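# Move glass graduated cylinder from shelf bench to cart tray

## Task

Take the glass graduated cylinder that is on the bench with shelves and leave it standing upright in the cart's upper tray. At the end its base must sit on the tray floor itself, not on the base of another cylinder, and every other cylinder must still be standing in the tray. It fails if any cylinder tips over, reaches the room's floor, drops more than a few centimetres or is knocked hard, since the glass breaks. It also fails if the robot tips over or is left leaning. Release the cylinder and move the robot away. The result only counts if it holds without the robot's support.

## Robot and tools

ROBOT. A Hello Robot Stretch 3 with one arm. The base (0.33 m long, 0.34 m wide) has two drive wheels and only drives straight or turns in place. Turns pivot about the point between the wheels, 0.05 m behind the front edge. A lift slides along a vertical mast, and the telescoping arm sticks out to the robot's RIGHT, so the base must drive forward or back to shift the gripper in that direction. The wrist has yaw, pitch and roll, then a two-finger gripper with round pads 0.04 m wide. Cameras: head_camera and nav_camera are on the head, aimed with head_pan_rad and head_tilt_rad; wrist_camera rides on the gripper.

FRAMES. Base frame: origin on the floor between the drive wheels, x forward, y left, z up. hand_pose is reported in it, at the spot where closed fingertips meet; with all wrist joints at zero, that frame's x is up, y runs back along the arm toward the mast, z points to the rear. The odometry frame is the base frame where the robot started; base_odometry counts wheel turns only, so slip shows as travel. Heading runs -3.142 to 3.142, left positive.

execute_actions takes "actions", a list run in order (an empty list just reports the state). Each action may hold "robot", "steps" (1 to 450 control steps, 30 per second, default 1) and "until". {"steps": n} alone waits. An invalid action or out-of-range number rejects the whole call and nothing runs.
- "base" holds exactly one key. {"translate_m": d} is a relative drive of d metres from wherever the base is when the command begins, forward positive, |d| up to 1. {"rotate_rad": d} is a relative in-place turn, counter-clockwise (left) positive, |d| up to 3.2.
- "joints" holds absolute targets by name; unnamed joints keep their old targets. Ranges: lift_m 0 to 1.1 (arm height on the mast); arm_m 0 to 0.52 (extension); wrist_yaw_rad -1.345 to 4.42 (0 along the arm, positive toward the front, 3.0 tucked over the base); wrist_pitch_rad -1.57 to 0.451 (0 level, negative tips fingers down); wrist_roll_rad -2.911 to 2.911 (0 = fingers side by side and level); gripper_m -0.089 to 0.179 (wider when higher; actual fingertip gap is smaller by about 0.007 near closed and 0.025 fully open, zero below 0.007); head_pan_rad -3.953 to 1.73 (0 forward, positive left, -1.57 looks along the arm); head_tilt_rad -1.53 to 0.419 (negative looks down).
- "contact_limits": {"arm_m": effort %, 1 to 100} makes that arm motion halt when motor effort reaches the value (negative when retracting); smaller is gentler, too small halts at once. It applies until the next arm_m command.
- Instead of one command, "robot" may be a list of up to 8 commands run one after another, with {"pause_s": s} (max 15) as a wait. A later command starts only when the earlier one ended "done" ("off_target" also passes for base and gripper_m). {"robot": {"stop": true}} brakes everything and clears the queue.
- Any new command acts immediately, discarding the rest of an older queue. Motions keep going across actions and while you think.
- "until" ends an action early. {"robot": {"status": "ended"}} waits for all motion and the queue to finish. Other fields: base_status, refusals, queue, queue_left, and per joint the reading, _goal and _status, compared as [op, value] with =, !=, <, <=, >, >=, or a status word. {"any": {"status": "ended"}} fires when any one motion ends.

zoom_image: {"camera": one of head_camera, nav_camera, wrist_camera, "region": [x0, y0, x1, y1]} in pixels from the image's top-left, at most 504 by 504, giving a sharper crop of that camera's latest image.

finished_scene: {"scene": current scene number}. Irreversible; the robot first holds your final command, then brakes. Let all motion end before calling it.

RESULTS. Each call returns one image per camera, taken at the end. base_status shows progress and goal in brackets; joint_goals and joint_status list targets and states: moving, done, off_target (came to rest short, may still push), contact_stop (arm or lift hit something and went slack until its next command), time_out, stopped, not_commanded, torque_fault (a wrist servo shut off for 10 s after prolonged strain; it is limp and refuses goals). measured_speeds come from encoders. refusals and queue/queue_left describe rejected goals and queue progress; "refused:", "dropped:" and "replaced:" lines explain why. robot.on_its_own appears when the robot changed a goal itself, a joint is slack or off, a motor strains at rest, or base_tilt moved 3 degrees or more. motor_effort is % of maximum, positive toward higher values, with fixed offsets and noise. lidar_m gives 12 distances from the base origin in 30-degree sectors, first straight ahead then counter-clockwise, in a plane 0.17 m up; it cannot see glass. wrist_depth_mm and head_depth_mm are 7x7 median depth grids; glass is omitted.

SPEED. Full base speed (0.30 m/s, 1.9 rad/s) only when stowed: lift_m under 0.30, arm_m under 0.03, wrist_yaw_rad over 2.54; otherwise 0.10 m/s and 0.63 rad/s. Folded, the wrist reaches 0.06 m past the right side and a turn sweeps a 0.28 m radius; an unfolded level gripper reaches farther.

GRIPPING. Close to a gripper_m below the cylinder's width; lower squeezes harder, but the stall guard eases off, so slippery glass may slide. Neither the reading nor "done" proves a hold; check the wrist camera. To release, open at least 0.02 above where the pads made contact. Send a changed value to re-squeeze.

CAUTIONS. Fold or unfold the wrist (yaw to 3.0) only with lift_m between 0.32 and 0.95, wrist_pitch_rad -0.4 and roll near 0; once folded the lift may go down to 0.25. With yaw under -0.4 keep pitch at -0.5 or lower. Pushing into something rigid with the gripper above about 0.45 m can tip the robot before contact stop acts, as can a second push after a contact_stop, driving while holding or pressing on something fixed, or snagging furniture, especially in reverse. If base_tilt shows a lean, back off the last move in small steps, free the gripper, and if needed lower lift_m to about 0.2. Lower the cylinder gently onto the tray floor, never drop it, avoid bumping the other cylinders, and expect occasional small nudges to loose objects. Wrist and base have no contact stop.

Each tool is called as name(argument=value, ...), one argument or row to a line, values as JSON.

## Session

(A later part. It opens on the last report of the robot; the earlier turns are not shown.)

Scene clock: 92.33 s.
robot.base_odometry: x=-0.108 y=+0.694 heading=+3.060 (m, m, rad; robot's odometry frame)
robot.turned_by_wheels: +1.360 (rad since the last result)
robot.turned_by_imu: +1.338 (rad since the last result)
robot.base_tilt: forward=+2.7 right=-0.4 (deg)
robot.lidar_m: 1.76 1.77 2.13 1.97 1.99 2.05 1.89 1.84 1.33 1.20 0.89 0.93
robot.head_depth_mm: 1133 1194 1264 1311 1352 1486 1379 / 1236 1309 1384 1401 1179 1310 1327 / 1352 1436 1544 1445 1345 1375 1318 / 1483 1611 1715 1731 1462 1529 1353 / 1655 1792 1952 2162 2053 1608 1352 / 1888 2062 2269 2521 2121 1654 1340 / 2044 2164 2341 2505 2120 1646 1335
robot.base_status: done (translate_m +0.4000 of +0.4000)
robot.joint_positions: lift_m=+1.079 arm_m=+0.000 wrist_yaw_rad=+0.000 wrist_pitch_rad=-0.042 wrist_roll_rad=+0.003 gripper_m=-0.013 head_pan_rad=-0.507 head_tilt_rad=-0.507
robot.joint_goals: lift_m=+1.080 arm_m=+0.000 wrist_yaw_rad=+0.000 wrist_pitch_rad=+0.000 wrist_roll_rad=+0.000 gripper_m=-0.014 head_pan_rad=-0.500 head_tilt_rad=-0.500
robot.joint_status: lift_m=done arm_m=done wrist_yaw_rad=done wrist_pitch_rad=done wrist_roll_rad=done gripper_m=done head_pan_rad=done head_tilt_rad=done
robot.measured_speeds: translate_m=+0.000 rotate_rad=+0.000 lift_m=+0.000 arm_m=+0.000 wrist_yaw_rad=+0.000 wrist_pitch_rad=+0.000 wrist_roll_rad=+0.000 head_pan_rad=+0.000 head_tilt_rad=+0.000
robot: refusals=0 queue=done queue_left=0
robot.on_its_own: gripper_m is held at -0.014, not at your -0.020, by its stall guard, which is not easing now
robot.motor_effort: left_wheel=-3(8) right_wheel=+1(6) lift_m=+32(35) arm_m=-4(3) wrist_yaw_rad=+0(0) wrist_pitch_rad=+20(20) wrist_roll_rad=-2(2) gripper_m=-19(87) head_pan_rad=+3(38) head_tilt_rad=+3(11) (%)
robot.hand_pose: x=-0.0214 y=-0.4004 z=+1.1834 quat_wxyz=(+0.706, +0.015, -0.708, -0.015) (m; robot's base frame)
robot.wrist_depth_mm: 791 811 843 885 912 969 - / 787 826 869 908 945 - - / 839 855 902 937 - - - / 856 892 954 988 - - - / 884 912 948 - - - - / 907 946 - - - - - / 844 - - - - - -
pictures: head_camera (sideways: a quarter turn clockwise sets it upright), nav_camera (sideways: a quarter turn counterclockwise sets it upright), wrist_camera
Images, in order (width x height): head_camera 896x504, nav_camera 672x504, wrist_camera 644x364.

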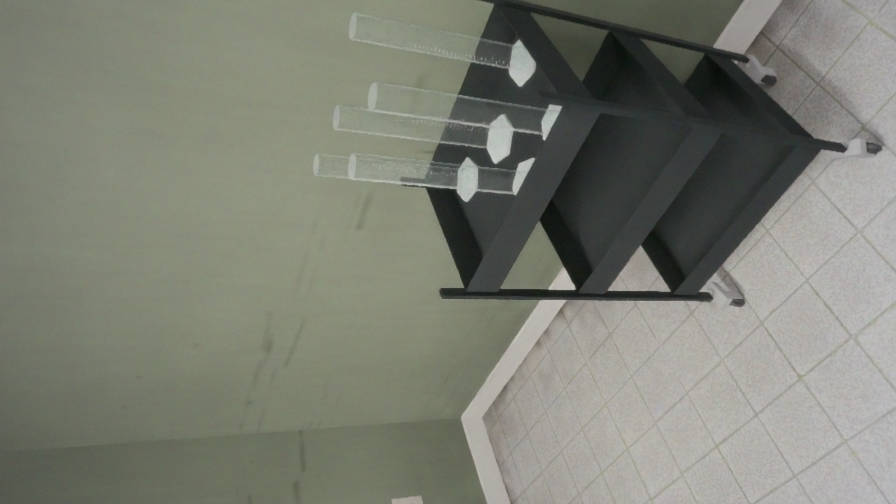

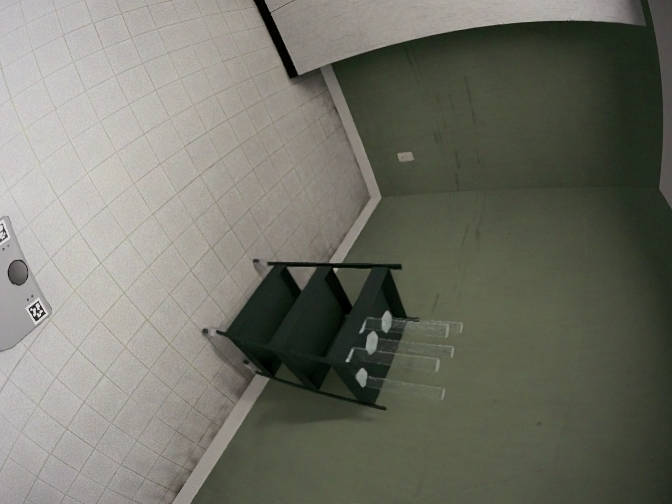

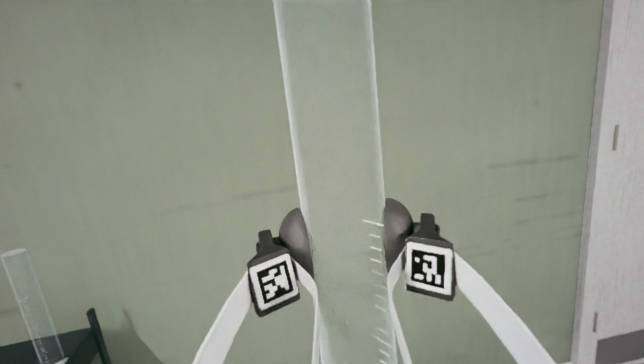

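execute_actions(
  actions=[
    {"robot":[{"joints":{"lift_m":0.95,"head_pan_rad":-1.5,"head_tilt_rad":-0.8},"base":{"translate_m":0.82}},{"base":{"rotate_rad":0.27}}],"steps":450,"until":{"robot":{"status":"ended"}}},
  ],
)

Scene clock: 105.90 s.
robot.base_odometry: x=-0.925 y=+0.761 heading=-2.953 (m, m, rad; robot's odometry frame)
robot.turned_by_wheels: +0.270 (rad since the last result)
robot.turned_by_imu: +0.266 (rad since the last result)
robot.base_tilt: forward=+2.8 right=-0.5 (deg)
robot.lidar_m: 0.97 1.02 1.65 2.18 2.26 2.83 2.61 1.38 0.62 0.60 1.11 1.45
robot.head_depth_mm: 853 961 1076 1027 - - - / 864 975 1071 966 - - - / 875 984 1092 - - - 1135 / 881 999 1113 915 - 1277 1149 / 898 1014 1164 1342 1531 1346 1164 / 901 1020 1181 1387 1550 1338 1157 / 913 1040 1196 1413 1571 1325 1154
robot.base_status: done (rotate_rad +0.2700 of +0.2700)
robot.joint_positions: lift_m=+0.950 arm_m=+0.000 wrist_yaw_rad=+0.000 wrist_pitch_rad=-0.042 wrist_roll_rad=+0.003 gripper_m=-0.013 head_pan_rad=-1.493 head_tilt_rad=-0.790
robot.joint_goals: lift_m=+0.950 arm_m=+0.000 wrist_yaw_rad=+0.000 wrist_pitch_rad=+0.000 wrist_roll_rad=+0.000 gripper_m=-0.014 head_pan_rad=-1.500 head_tilt_rad=-0.800
robot.joint_status: lift_m=done arm_m=done wrist_yaw_rad=done wrist_pitch_rad=done wrist_roll_rad=done gripper_m=done head_pan_rad=done head_tilt_rad=done
robot.measured_speeds: translate_m=+0.000 rotate_rad=+0.000 lift_m=+0.000 arm_m=+0.000 wrist_yaw_rad=+0.000 wrist_pitch_rad=+0.000 wrist_roll_rad=+0.000 head_pan_rad=+0.000 head_tilt_rad=+0.000
robot: refusals=0 queue=done queue_left=0
robot.on_its_own: gripper_m is held at -0.014, not at your -0.020, by its stall guard, which is not easing now
robot.motor_effort: left_wheel=-2(9) right_wheel=+1(6) lift_m=+13(31) arm_m=-4(4) wrist_yaw_rad=+0(0) wrist_pitch_rad=+20(20) wrist_roll_rad=-2(2) gripper_m=-19(19) head_pan_rad=-3(38) head_tilt_rad=-4(25) (%)
robot.hand_pose: x=-0.0214 y=-0.4003 z=+1.0544 quat_wxyz=(+0.706, +0.015, -0.708, -0.015) (m; robot's base frame)
robot.wrist_depth_mm: 788 763 739 722 706 696 685 / 806 781 765 756 720 706 703 / 842 839 808 779 765 747 718 / 877 868 837 811 793 763 754 / 917 912 882 854 812 802 772 / 972 919 913 760 739 723 807 / - - 966 685 612 603 841
pictures: head_camera (sideways: a quarter turn clockwise sets it upright), nav_camera (sideways: a quarter turn counterclockwise sets it upright), wrist_camera
Images, in order (width x height): head_camera 896x504, nav_camera 672x504, wrist_camera 644x364.

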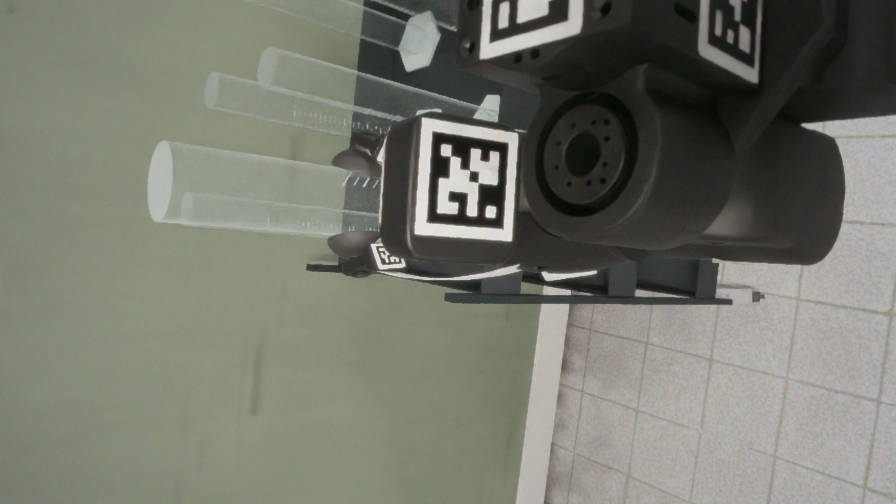

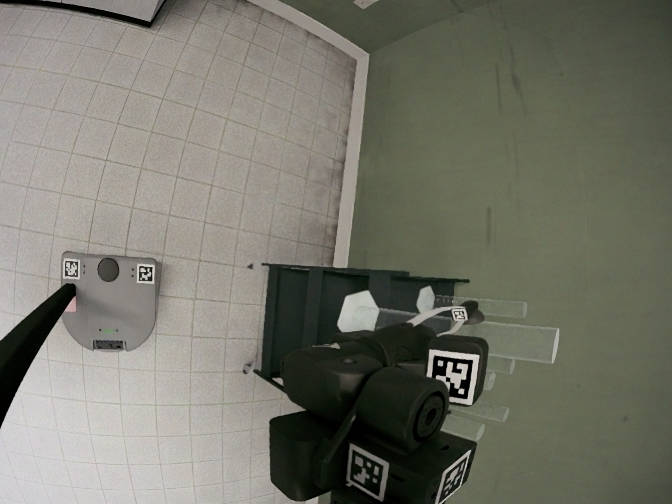

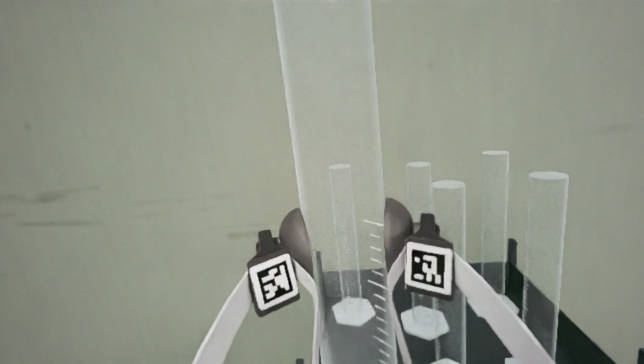

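execute_actions(
  actions=[
    {"robot":[{"joints":{"arm_m":0.22,"head_tilt_rad":-0.7}}],"steps":450,"until":{"robot":{"status":"ended"}}},
  ],
)

Scene clock: 112.87 s.
robot.base_odometry: x=-0.925 y=+0.761 heading=-2.953 (m, m, rad; robot's odometry frame)
robot.turned_by_wheels: +0.000 (rad since the last result)
robot.turned_by_imu: +0.001 (rad since the last result)
robot.base_tilt: forward=+2.8 right=-0.3 (deg)
robot.lidar_m: 0.97 1.02 1.65 2.18 2.26 2.84 2.60 1.38 0.62 0.60 1.12 1.45
robot.head_depth_mm: 846 938 - - 905 1032 1179 / 853 944 - - 897 1080 1176 / 862 959 - - 926 1067 1167 / 869 972 1092 1046 922 1184 1185 / 883 980 1107 1277 1466 1419 1183 / 889 994 1127 1296 1524 1415 1201 / 901 1004 1136 1316 1544 1404 1191
robot.base_status: done (rotate_rad +0.2699 of +0.2700)
robot.joint_positions: lift_m=+0.950 arm_m=+0.220 wrist_yaw_rad=+0.000 wrist_pitch_rad=-0.042 wrist_roll_rad=+0.003 gripper_m=-0.013 head_pan_rad=-1.493 head_tilt_rad=-0.705
robot.joint_goals: lift_m=+0.950 arm_m=+0.220 wrist_yaw_rad=+0.000 wrist_pitch_rad=+0.000 wrist_roll_rad=+0.000 gripper_m=-0.014 head_pan_rad=-1.500 head_tilt_rad=-0.700
robot.joint_status: lift_m=done arm_m=done wrist_yaw_rad=done wrist_pitch_rad=done wrist_roll_rad=done gripper_m=done head_pan_rad=done head_tilt_rad=done
robot.measured_speeds: translate_m=+0.000 rotate_rad=+0.000 lift_m=+0.000 arm_m=+0.000 wrist_yaw_rad=+0.000 wrist_pitch_rad=+0.000 wrist_roll_rad=+0.000 head_pan_rad=+0.000 head_tilt_rad=+0.000
robot: refusals=0 queue=done queue_left=0
robot.on_its_own: gripper_m is held at -0.014, not at your -0.020, by its stall guard, which is not easing now
robot.motor_effort: left_wheel=-2(2) right_wheel=+1(1) lift_m=+12(13) arm_m=+3(3) wrist_yaw_rad=-1(0) wrist_pitch_rad=+20(20) wrist_roll_rad=-2(2) gripper_m=-19(19) head_pan_rad=-3(3) head_tilt_rad=+2(10) (%)
robot.hand_pose: x=-0.0214 y=-0.6196 z=+1.0544 quat_wxyz=(+0.706, +0.015, -0.708, -0.015) (m; robot's base frame)
robot.wrist_depth_mm: 581 557 540 533 513 504 490 / 593 577 563 555 532 522 516 / 615 596 577 567 559 543 526 / 645 622 609 592 576 567 542 / 681 650 629 615 599 582 573 / 702 687 660 653 639 603 596 / 741 734 700 658 546 539 526
pictures: head_camera (sideways: a quarter turn clockwise sets it upright), nav_camera (sideways: a quarter turn counterclockwise sets it upright), wrist_camera
Images, in order (width x height): head_camera 896x504, nav_camera 672x504, wrist_camera 644x364.

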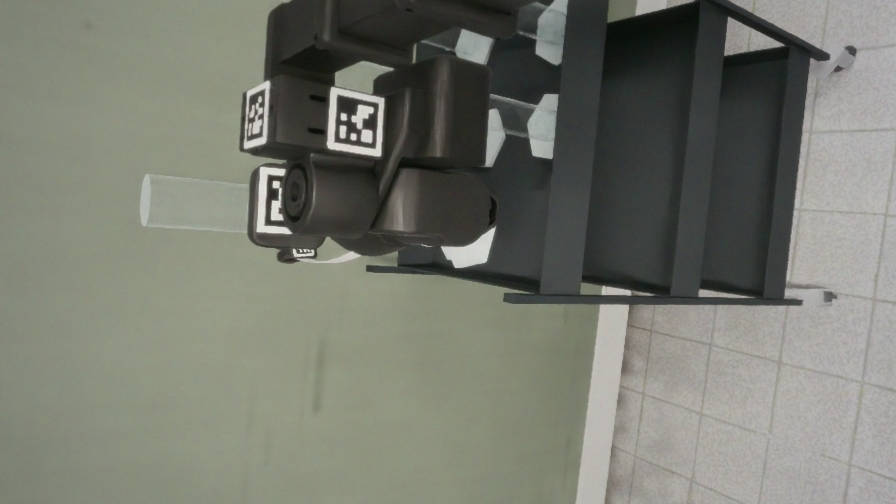

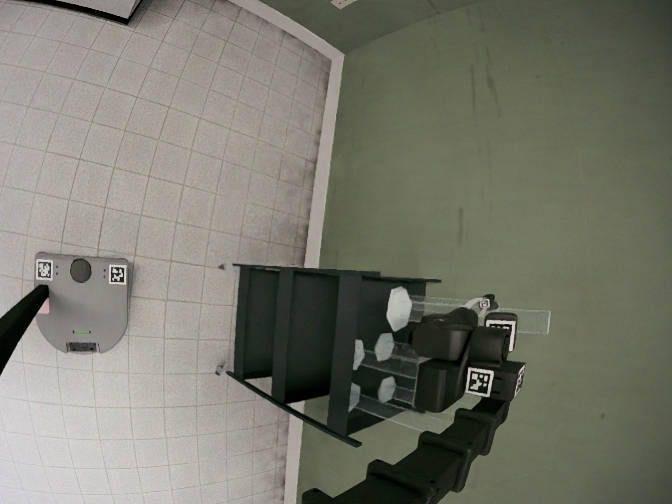

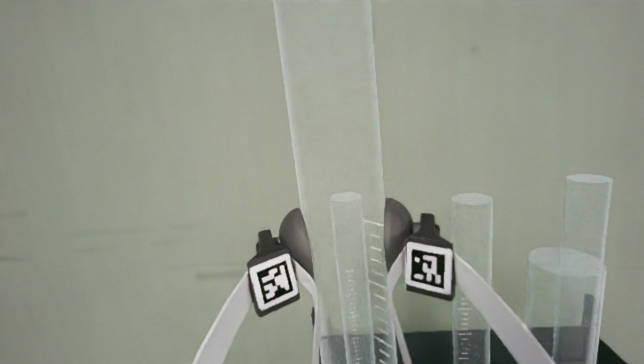

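execute_actions(
  actions=[
    {"robot":[{"joints":{"arm_m":0.295}},{"joints":{"lift_m":0.86}}],"steps":450,"until":{"robot":{"status":"ended"}}},
  ],
)

Scene clock: 118.37 s.
robot.base_odometry: x=-0.925 y=+0.761 heading=-2.953 (m, m, rad; robot's odometry frame)
robot.turned_by_wheels: +0.000 (rad since the last result)
robot.turned_by_imu: +0.001 (rad since the last result)
robot.base_tilt: forward=+2.8 right=-0.3 (deg)
robot.lidar_m: 0.97 1.02 1.65 2.18 2.26 2.84 2.60 1.38 0.62 0.61 1.12 1.44
robot.head_depth_mm: 844 938 1049 1104 - - 1171 / 854 949 1045 - 906 1077 1180 / 860 957 1054 - 927 1072 1172 / 870 972 1074 1056 920 1186 1188 / 880 986 1109 1277 1459 1414 1187 / 889 994 1125 1290 1528 1406 1200 / 900 1009 1140 1318 1545 1403 1192
robot.base_status: done (rotate_rad +0.2699 of +0.2700)
robot.joint_positions: lift_m=+0.860 arm_m=+0.295 wrist_yaw_rad=+0.000 wrist_pitch_rad=-0.042 wrist_roll_rad=+0.003 gripper_m=-0.013 head_pan_rad=-1.493 head_tilt_rad=-0.705
robot.joint_goals: lift_m=+0.860 arm_m=+0.295 wrist_yaw_rad=+0.000 wrist_pitch_rad=+0.000 wrist_roll_rad=+0.000 gripper_m=-0.014 head_pan_rad=-1.500 head_tilt_rad=-0.700
robot.joint_status: lift_m=done arm_m=done wrist_yaw_rad=done wrist_pitch_rad=done wrist_roll_rad=done gripper_m=done head_pan_rad=done head_tilt_rad=done
robot.measured_speeds: translate_m=+0.000 rotate_rad=+0.000 lift_m=+0.000 arm_m=+0.000 wrist_yaw_rad=+0.000 wrist_pitch_rad=+0.000 wrist_roll_rad=+0.000 head_pan_rad=+0.000 head_tilt_rad=+0.000
robot: refusals=0 queue=done queue_left=0
robot.on_its_own: gripper_m is held at -0.014, not at your -0.020, by its stall guard, which is not easing now
robot.motor_effort: left_wheel=-2(2) right_wheel=+1(1) lift_m=+12(10) arm_m=+3(3) wrist_yaw_rad=+0(0) wrist_pitch_rad=+20(20) wrist_roll_rad=-2(2) gripper_m=-19(19) head_pan_rad=-3(2) head_tilt_rad=+2(2) (%)
robot.hand_pose: x=-0.0214 y=-0.6946 z=+0.9643 quat_wxyz=(+0.706, +0.015, -0.708, -0.015) (m; robot's base frame)
robot.wrist_depth_mm: 496 485 469 458 446 438 430 / 508 504 489 478 464 451 449 / 538 524 515 497 482 470 462 / 558 542 537 511 503 489 476 / 587 574 555 542 515 512 497 / 620 597 579 555 551 530 517 / 651 624 614 464 448 441 429
pictures: head_camera (sideways: a quarter turn clockwise sets it upright), nav_camera (sideways: a quarter turn counterclockwise sets it upright), wrist_camera
Images, in order (width x height): head_camera 896x504, nav_camera 672x504, wrist_camera 644x364.

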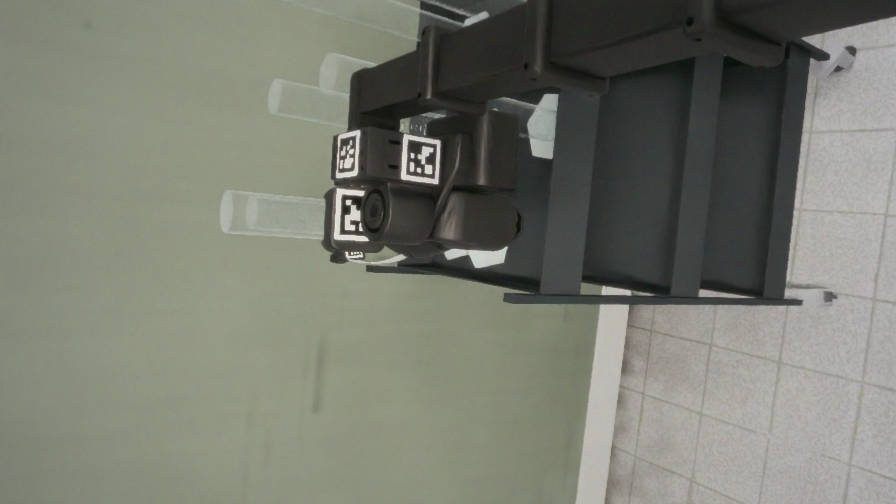

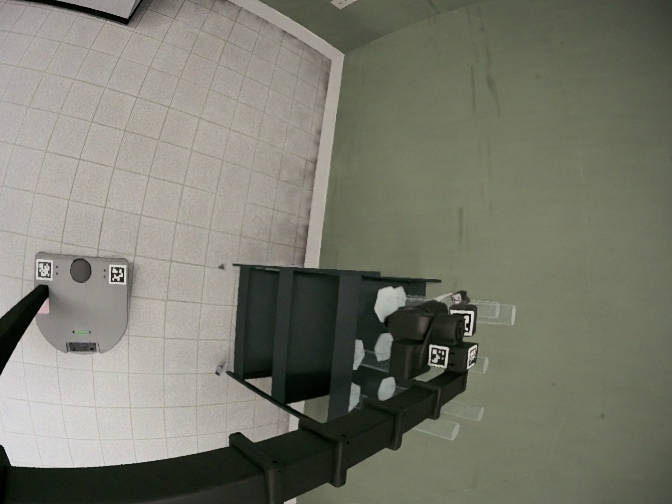

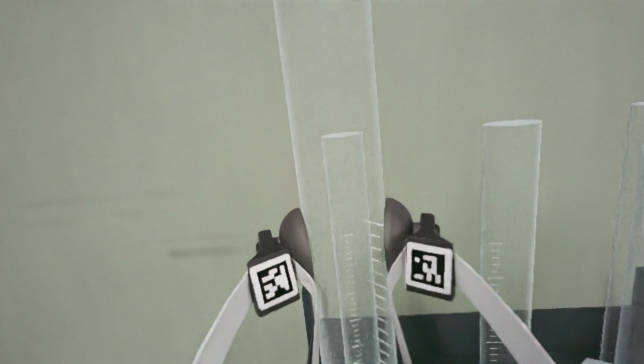

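execute_actions(
  actions=[
    {"robot":[{"joints":{"lift_m":0.79}}],"steps":450,"until":{"robot":{"status":"ended"}}},
  ],
)

execute_actions(
  actions=[
    {"robot":[{"joints":{"lift_m":0.778}}],"steps":450,"until":{"robot":{"status":"ended"}}},
  ],
)

Scene clock: 123.10 s.
robot.base_odometry: x=-0.925 y=+0.761 heading=-2.953 (m, m, rad; robot's odometry frame)
robot.turned_by_wheels: +0.000 (rad since the last result)
robot.turned_by_imu: +0.001 (rad since the last result)
robot.base_tilt: forward=+2.8 right=-0.3 (deg)
robot.lidar_m: 0.97 1.02 1.65 2.18 2.26 2.84 2.61 1.38 0.62 0.60 1.11 1.45
robot.head_depth_mm: 845 936 1051 1058 904 - - / 851 948 1063 1065 - 1197 1179 / 862 960 1080 - 1128 1072 1167 / 871 967 1089 1091 1091 1184 1187 / 880 985 1107 1279 1470 1417 1182 / 891 995 1125 1291 1525 1405 1203 / 902 1009 1143 1316 1555 1398 1193
robot.base_status: done (rotate_rad +0.2699 of +0.2700)
robot.joint_positions: lift_m=+0.790 arm_m=+0.295 wrist_yaw_rad=+0.000 wrist_pitch_rad=-0.042 wrist_roll_rad=+0.003 gripper_m=-0.013 head_pan_rad=-1.493 head_tilt_rad=-0.705
robot.joint_goals: lift_m=+0.790 arm_m=+0.295 wrist_yaw_rad=+0.000 wrist_pitch_rad=+0.000 wrist_roll_rad=+0.000 gripper_m=-0.014 head_pan_rad=-1.500 head_tilt_rad=-0.700
robot.joint_status: lift_m=done arm_m=done wrist_yaw_rad=done wrist_pitch_rad=done wrist_roll_rad=done gripper_m=done head_pan_rad=done head_tilt_rad=done
robot.measured_speeds: translate_m=+0.000 rotate_rad=+0.000 lift_m=+0.000 arm_m=+0.000 wrist_yaw_rad=+0.000 wrist_pitch_rad=+0.000 wrist_roll_rad=+0.000 head_pan_rad=+0.000 head_tilt_rad=+0.000
robot: refusals=0 queue=done queue_left=0
robot.on_its_own: gripper_m is held at -0.014, not at your -0.020, by its stall guard, which is not easing now
robot.motor_effort: left_wheel=-2(2) right_wheel=+1(1) lift_m=+12(16) arm_m=+3(2) wrist_yaw_rad=+0(0) wrist_pitch_rad=+20(20) wrist_roll_rad=-2(2) gripper_m=-19(19) head_pan_rad=-3(3) head_tilt_rad=+2(2) (%)
robot.hand_pose: x=-0.0214 y=-0.6946 z=+0.8943 quat_wxyz=(+0.706, +0.015, -0.708, -0.015) (m; robot's base frame)
robot.wrist_depth_mm: 499 481 470 455 451 438 426 / 517 506 489 484 470 457 444 / 537 520 508 498 482 474 463 / 562 551 531 517 500 486 477 / 585 574 561 536 518 504 500 / 619 604 585 446 433 422 412 / 652 632 608 404 400 390 365
pictures: head_camera (sideways: a quarter turn clockwise sets it upright), nav_camera (sideways: a quarter turn counterclockwise sets it upright), wrist_camera
Images, in order (width x height): head_camera 896x504, nav_camera 672x504, wrist_camera 644x364.

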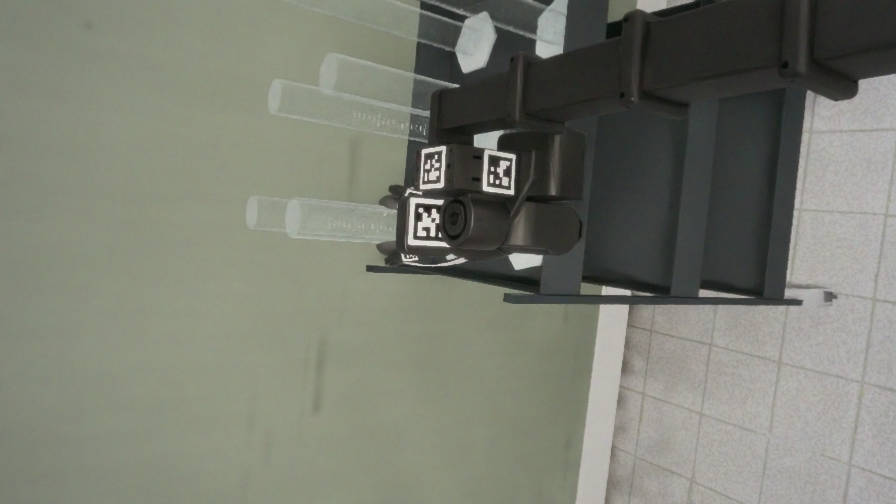

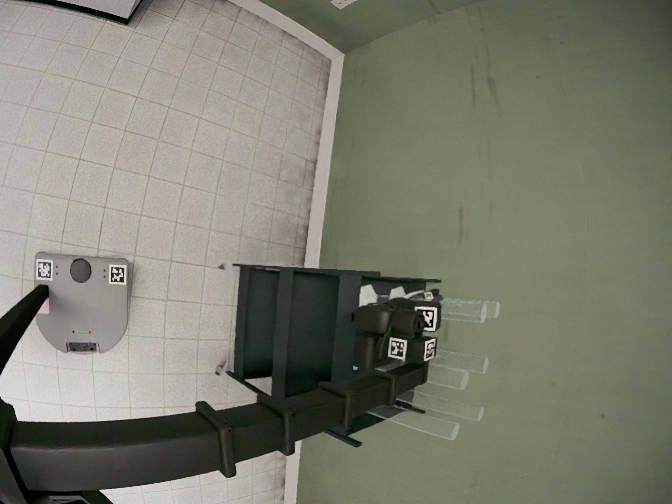

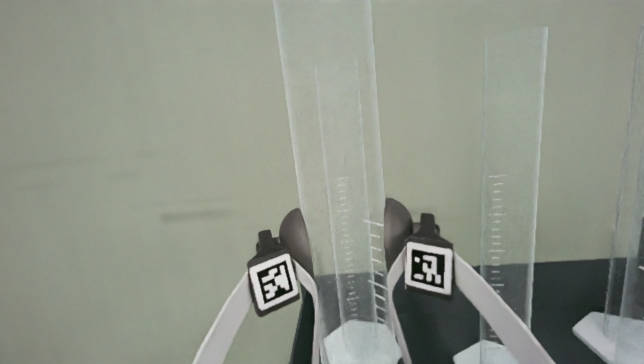

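Scene clock: 123.77 s.
robot.base_odometry: x=-0.925 y=+0.761 heading=-2.953 (m, m, rad; robot's odometry frame)
robot.turned_by_wheels: +0.000 (rad since the last result)
robot.turned_by_imu: +0.000 (rad since the last result)
robot.base_tilt: forward=+2.6 right=-0.4 (deg)
robot.lidar_m: 0.97 1.02 1.65 2.18 2.27 2.84 2.61 1.38 0.62 0.61 1.11 1.44
robot.head_depth_mm: 842 937 1052 1055 904 - - / 852 950 1068 1061 - 1199 1177 / 862 956 1085 1118 1131 1068 1172 / 872 968 1092 1093 1094 1186 1187 / 884 982 1110 1272 1464 1417 1183 / 891 997 1122 1289 1515 1411 1200 / 899 1002 1137 1316 1548 1406 1195
robot.base_status: done (rotate_rad +0.2699 of +0.2700)
robot.joint_positions: lift_m=+0.778 arm_m=+0.295 wrist_yaw_rad=+0.000 wrist_pitch_rad=-0.042 wrist_roll_rad=+0.003 gripper_m=-0.013 head_pan_rad=-1.493 head_tilt_rad=-0.705
robot.joint_goals: lift_m=+0.778 arm_m=+0.295 wrist_yaw_rad=+0.000 wrist_pitch_rad=+0.000 wrist_roll_rad=+0.000 gripper_m=-0.014 head_pan_rad=-1.500 head_tilt_rad=-0.700
robot.joint_status: lift_m=done arm_m=done wrist_yaw_rad=done wrist_pitch_rad=done wrist_roll_rad=done gripper_m=done head_pan_rad=done head_tilt_rad=done
robot.measured_speeds: translate_m=+0.000 rotate_rad=+0.000 lift_m=+0.000 arm_m=+0.000 wrist_yaw_rad=+0.000 wrist_pitch_rad=+0.000 wrist_roll_rad=+0.000 head_pan_rad=+0.000 head_tilt_rad=+0.000
robot: refusals=0 queue=done queue_left=0
robot.on_its_own: gripper_m is held at -0.014, not at your -0.020, by its stall guard, which is not easing now
robot.motor_effort: left_wheel=-2(2) right_wheel=+1(1) lift_m=+12(9) arm_m=+3(3) wrist_yaw_rad=+0(0) wrist_pitch_rad=+20(20) wrist_roll_rad=-2(2) gripper_m=-19(19) head_pan_rad=-2(3) head_tilt_rad=+2(2) (%)
robot.hand_pose: x=-0.0214 y=-0.6946 z=+0.8823 quat_wxyz=(+0.706, +0.015, -0.708, -0.015) (m; robot's base frame)
robot.wrist_depth_mm: 494 485 471 460 451 436 430 / 515 504 491 477 469 453 444 / 533 525 510 493 484 471 460 / 569 550 528 517 506 494 477 / 590 571 556 534 521 513 495 / 616 596 584 442 433 421 408 / 652 632 609 388 382 363 351
pictures: head_camera (sideways: a quarter turn clockwise sets it upright), nav_camera (sideways: a quarter turn counterclockwise sets it upright), wrist_camera
Images, in order (width x height): head_camera 896x504, nav_camera 672x504, wrist_camera 644x364.

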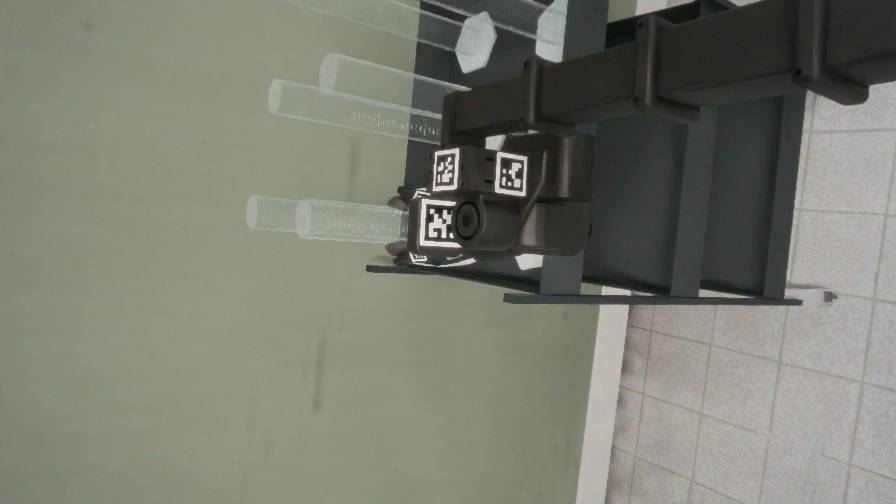

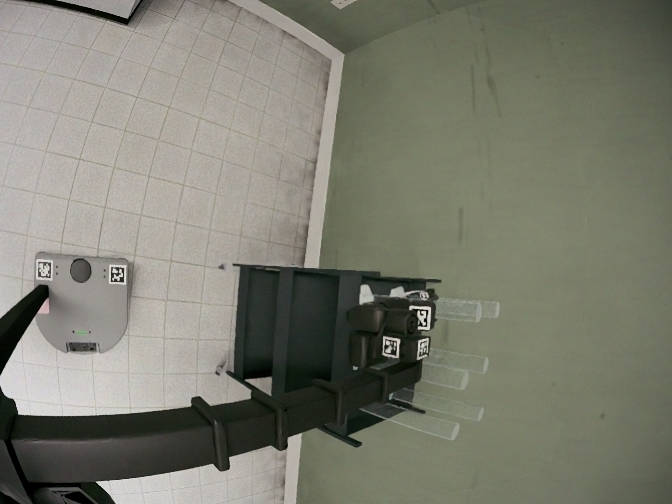

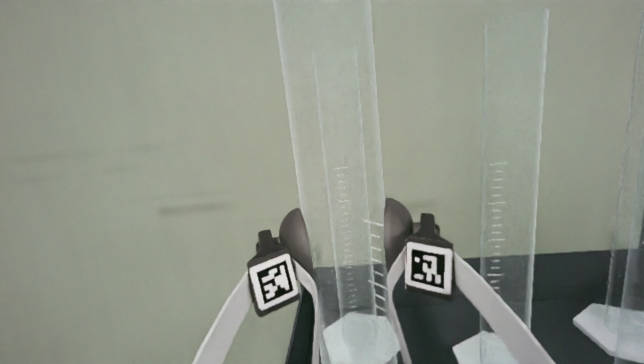

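execute_actions(
  actions=[
    {"robot":[{"joints":{"lift_m":0.77}}],"steps":450,"until":{"robot":{"status":"ended"}}},
  ],
)

Scene clock: 127.20 s.
robot.base_odometry: x=-0.925 y=+0.761 heading=-2.953 (m, m, rad; robot's odometry frame)
robot.turned_by_wheels: +0.000 (rad since the last result)
robot.turned_by_imu: +0.001 (rad since the last result)
robot.base_tilt: forward=+2.7 right=-0.3 (deg)
robot.lidar_m: 0.97 1.02 1.65 2.19 2.26 2.84 2.61 1.38 0.62 0.60 1.11 1.45
robot.head_depth_mm: 845 936 1052 1053 905 1002 - / 854 948 1061 1074 - 1203 1173 / 864 956 1078 1074 1135 1074 1172 / 873 973 1091 1065 1093 1190 1184 / 883 981 1112 1271 1469 1411 1178 / 891 993 1121 1295 1528 1404 1198 / 901 1008 1141 1316 1549 1399 1188
robot.base_status: done (rotate_rad +0.2699 of +0.2700)
robot.joint_positions: lift_m=+0.771 arm_m=+0.295 wrist_yaw_rad=+0.000 wrist_pitch_rad=-0.028 wrist_roll_rad=+0.003 gripper_m=-0.013 head_pan_rad=-1.493 head_tilt_rad=-0.705
robot.joint_goals: lift_m=+0.770 arm_m=+0.295 wrist_yaw_rad=+0.000 wrist_pitch_rad=+0.000 wrist_roll_rad=+0.000 gripper_m=-0.014 head_pan_rad=-1.500 head_tilt_rad=-0.700
robot.joint_status: lift_m=done arm_m=done wrist_yaw_rad=done wrist_pitch_rad=done wrist_roll_rad=done gripper_m=done head_pan_rad=done head_tilt_rad=done
robot.measured_speeds: translate_m=+0.000 rotate_rad=+0.000 lift_m=+0.000 arm_m=+0.000 wrist_yaw_rad=+0.000 wrist_pitch_rad=+0.000 wrist_roll_rad=+0.000 head_pan_rad=+0.000 head_tilt_rad=+0.000
robot: refusals=0 queue=done queue_left=0
robot.on_its_own: gripper_m is held at -0.014, not at your -0.020, by its stall guard, which is not easing now
robot.motor_effort: left_wheel=-2(2) right_wheel=+1(1) lift_m=+11(11) arm_m=+3(3) wrist_yaw_rad=+0(0) wrist_pitch_rad=+13(20) wrist_roll_rad=-2(2) gripper_m=-19(19) head_pan_rad=-3(2) head_tilt_rad=+2(1) (%)
robot.hand_pose: x=-0.0214 y=-0.6951 z=+0.8779 quat_wxyz=(+0.706, +0.010, -0.708, -0.010) (m; robot's base frame)
robot.wrist_depth_mm: 499 491 470 459 447 438 432 / 523 499 490 470 469 459 444 / 541 521 511 499 487 473 455 / 563 541 524 518 504 489 474 / 588 574 558 537 507 507 491 / 612 604 587 439 433 416 404 / 653 630 593 387 377 361 345
pictures: head_camera (sideways: a quarter turn clockwise sets it upright), nav_camera (sideways: a quarter turn counterclockwise sets it upright), wrist_camera
Images, in order (width x height): head_camera 896x504, nav_camera 672x504, wrist_camera 644x364.

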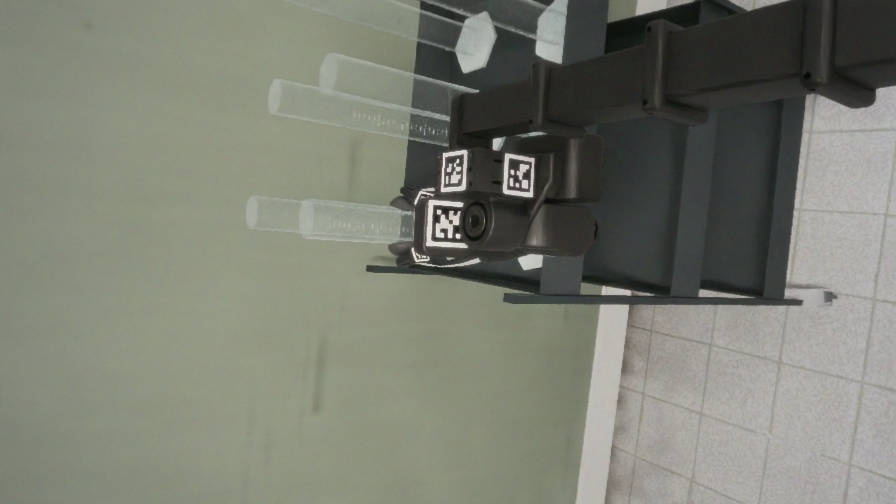

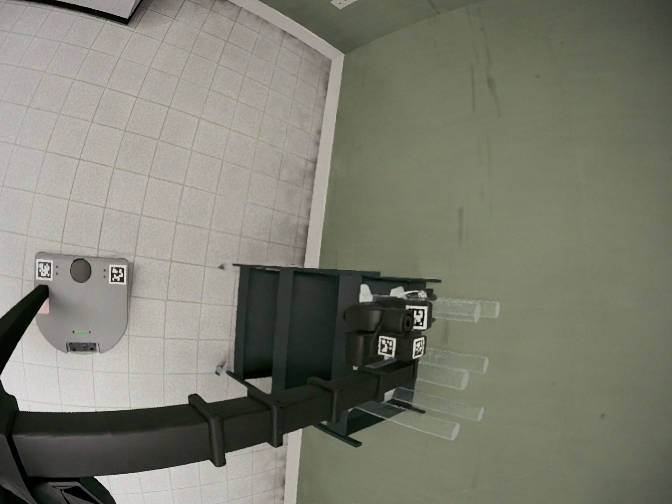

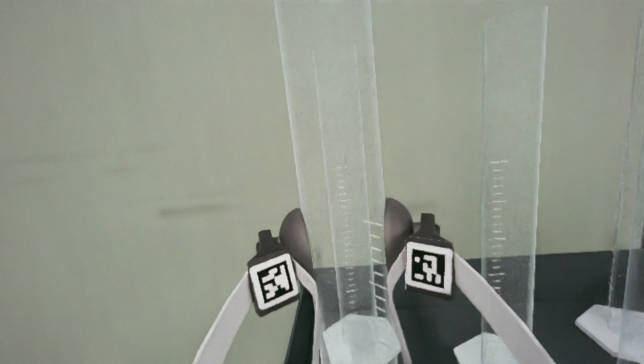

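Touched down.

execute_actions(
  actions=[
    {"robot":[{"joints":{"gripper_m":0.09}},{"joints":{"arm_m":0.0}}],"steps":450,"until":{"robot":{"status":"ended"}}},
  ],
)

Scene clock: 133.80 s.
robot.base_odometry: x=-0.925 y=+0.761 heading=-2.953 (m, m, rad; robot's odometry frame)
robot.turned_by_wheels: +0.000 (rad since the last result)
robot.turned_by_imu: +0.001 (rad since the last result)
robot.base_tilt: forward=+2.7 right=-0.4 (deg)
robot.lidar_m: 0.97 1.02 1.65 2.18 2.26 2.84 2.61 1.38 0.62 0.61 1.11 1.44
robot.head_depth_mm: 844 936 1052 1052 908 1031 1207 / 854 952 1064 1050 896 1082 1203 / 866 958 1081 1056 901 1044 1173 / 869 969 1090 1057 915 1041 - / 882 984 1111 1266 1470 1414 1189 / 890 994 1123 1292 1520 1415 1204 / 899 1005 1143 1314 1549 1395 1194
robot.base_status: done (rotate_rad +0.2699 of +0.2700)
robot.joint_positions: lift_m=+0.771 arm_m=+0.000 wrist_yaw_rad=+0.000 wrist_pitch_rad=-0.024 wrist_roll_rad=+0.003 gripper_m=+0.090 head_pan_rad=-1.493 head_tilt_rad=-0.705
robot.joint_goals: lift_m=+0.770 arm_m=+0.000 wrist_yaw_rad=+0.000 wrist_pitch_rad=+0.000 wrist_roll_rad=+0.000 gripper_m=+0.090 head_pan_rad=-1.500 head_tilt_rad=-0.700
robot.joint_status: lift_m=done arm_m=done wrist_yaw_rad=done wrist_pitch_rad=done wrist_roll_rad=done gripper_m=done head_pan_rad=done head_tilt_rad=done
robot.measured_speeds: translate_m=+0.000 rotate_rad=+0.000 lift_m=+0.000 arm_m=+0.000 wrist_yaw_rad=+0.000 wrist_pitch_rad=+0.000 wrist_roll_rad=+0.000 head_pan_rad=+0.000 head_tilt_rad=+0.000
robot: refusals=0 queue=done queue_left=0
robot.motor_effort: left_wheel=-2(3) right_wheel=+2(2) lift_m=+11(11) arm_m=-4(4) wrist_yaw_rad=+0(0) wrist_pitch_rad=+12(13) wrist_roll_rad=-2(2) gripper_m=+0(79) head_pan_rad=-3(3) head_tilt_rad=+2(2) (%)
robot.hand_pose: x=-0.0214 y=-0.4009 z=+0.8789 quat_wxyz=(+0.706, +0.009, -0.708, -0.009) (m; robot's base frame)
robot.wrist_depth_mm: 778 773 755 717 707 689 681 / 820 798 774 740 733 719 699 / 847 827 799 777 762 736 719 / 890 857 829 811 770 764 750 / 938 893 847 717 685 610 537 / 970 924 - 404 396 389 376 / - 964 942 713 693 680 815
pictures: head_camera (sideways: a quarter turn clockwise sets it upright), nav_camera (sideways: a quarter turn counterclockwise sets it upright), wrist_camera
Images, in order (width x height): head_camera 896x504, nav_camera 672x504, wrist_camera 644x364.

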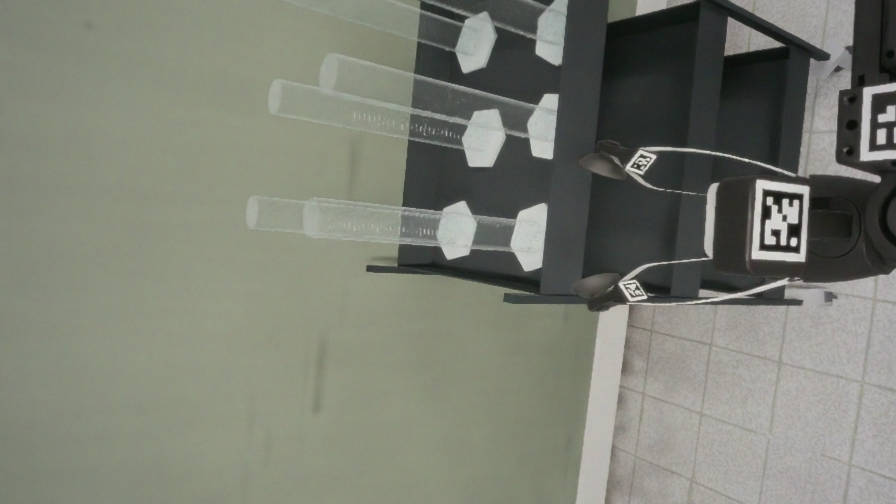

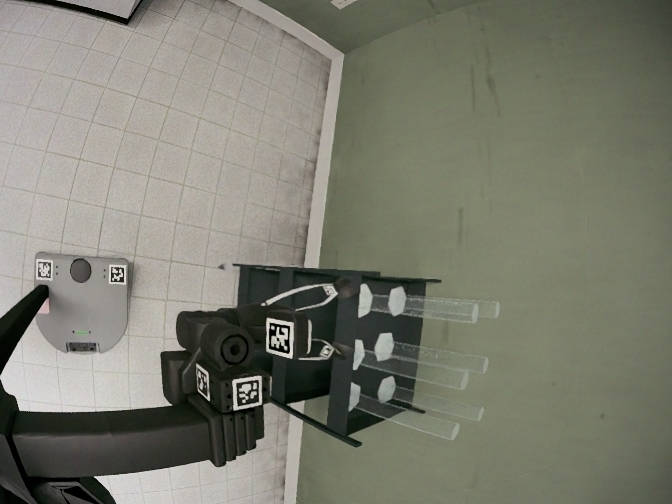

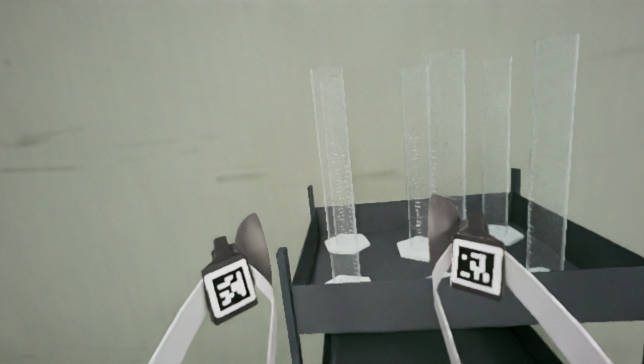

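finished_scene(
  scene=1,
)

The scene is finished: the task was done.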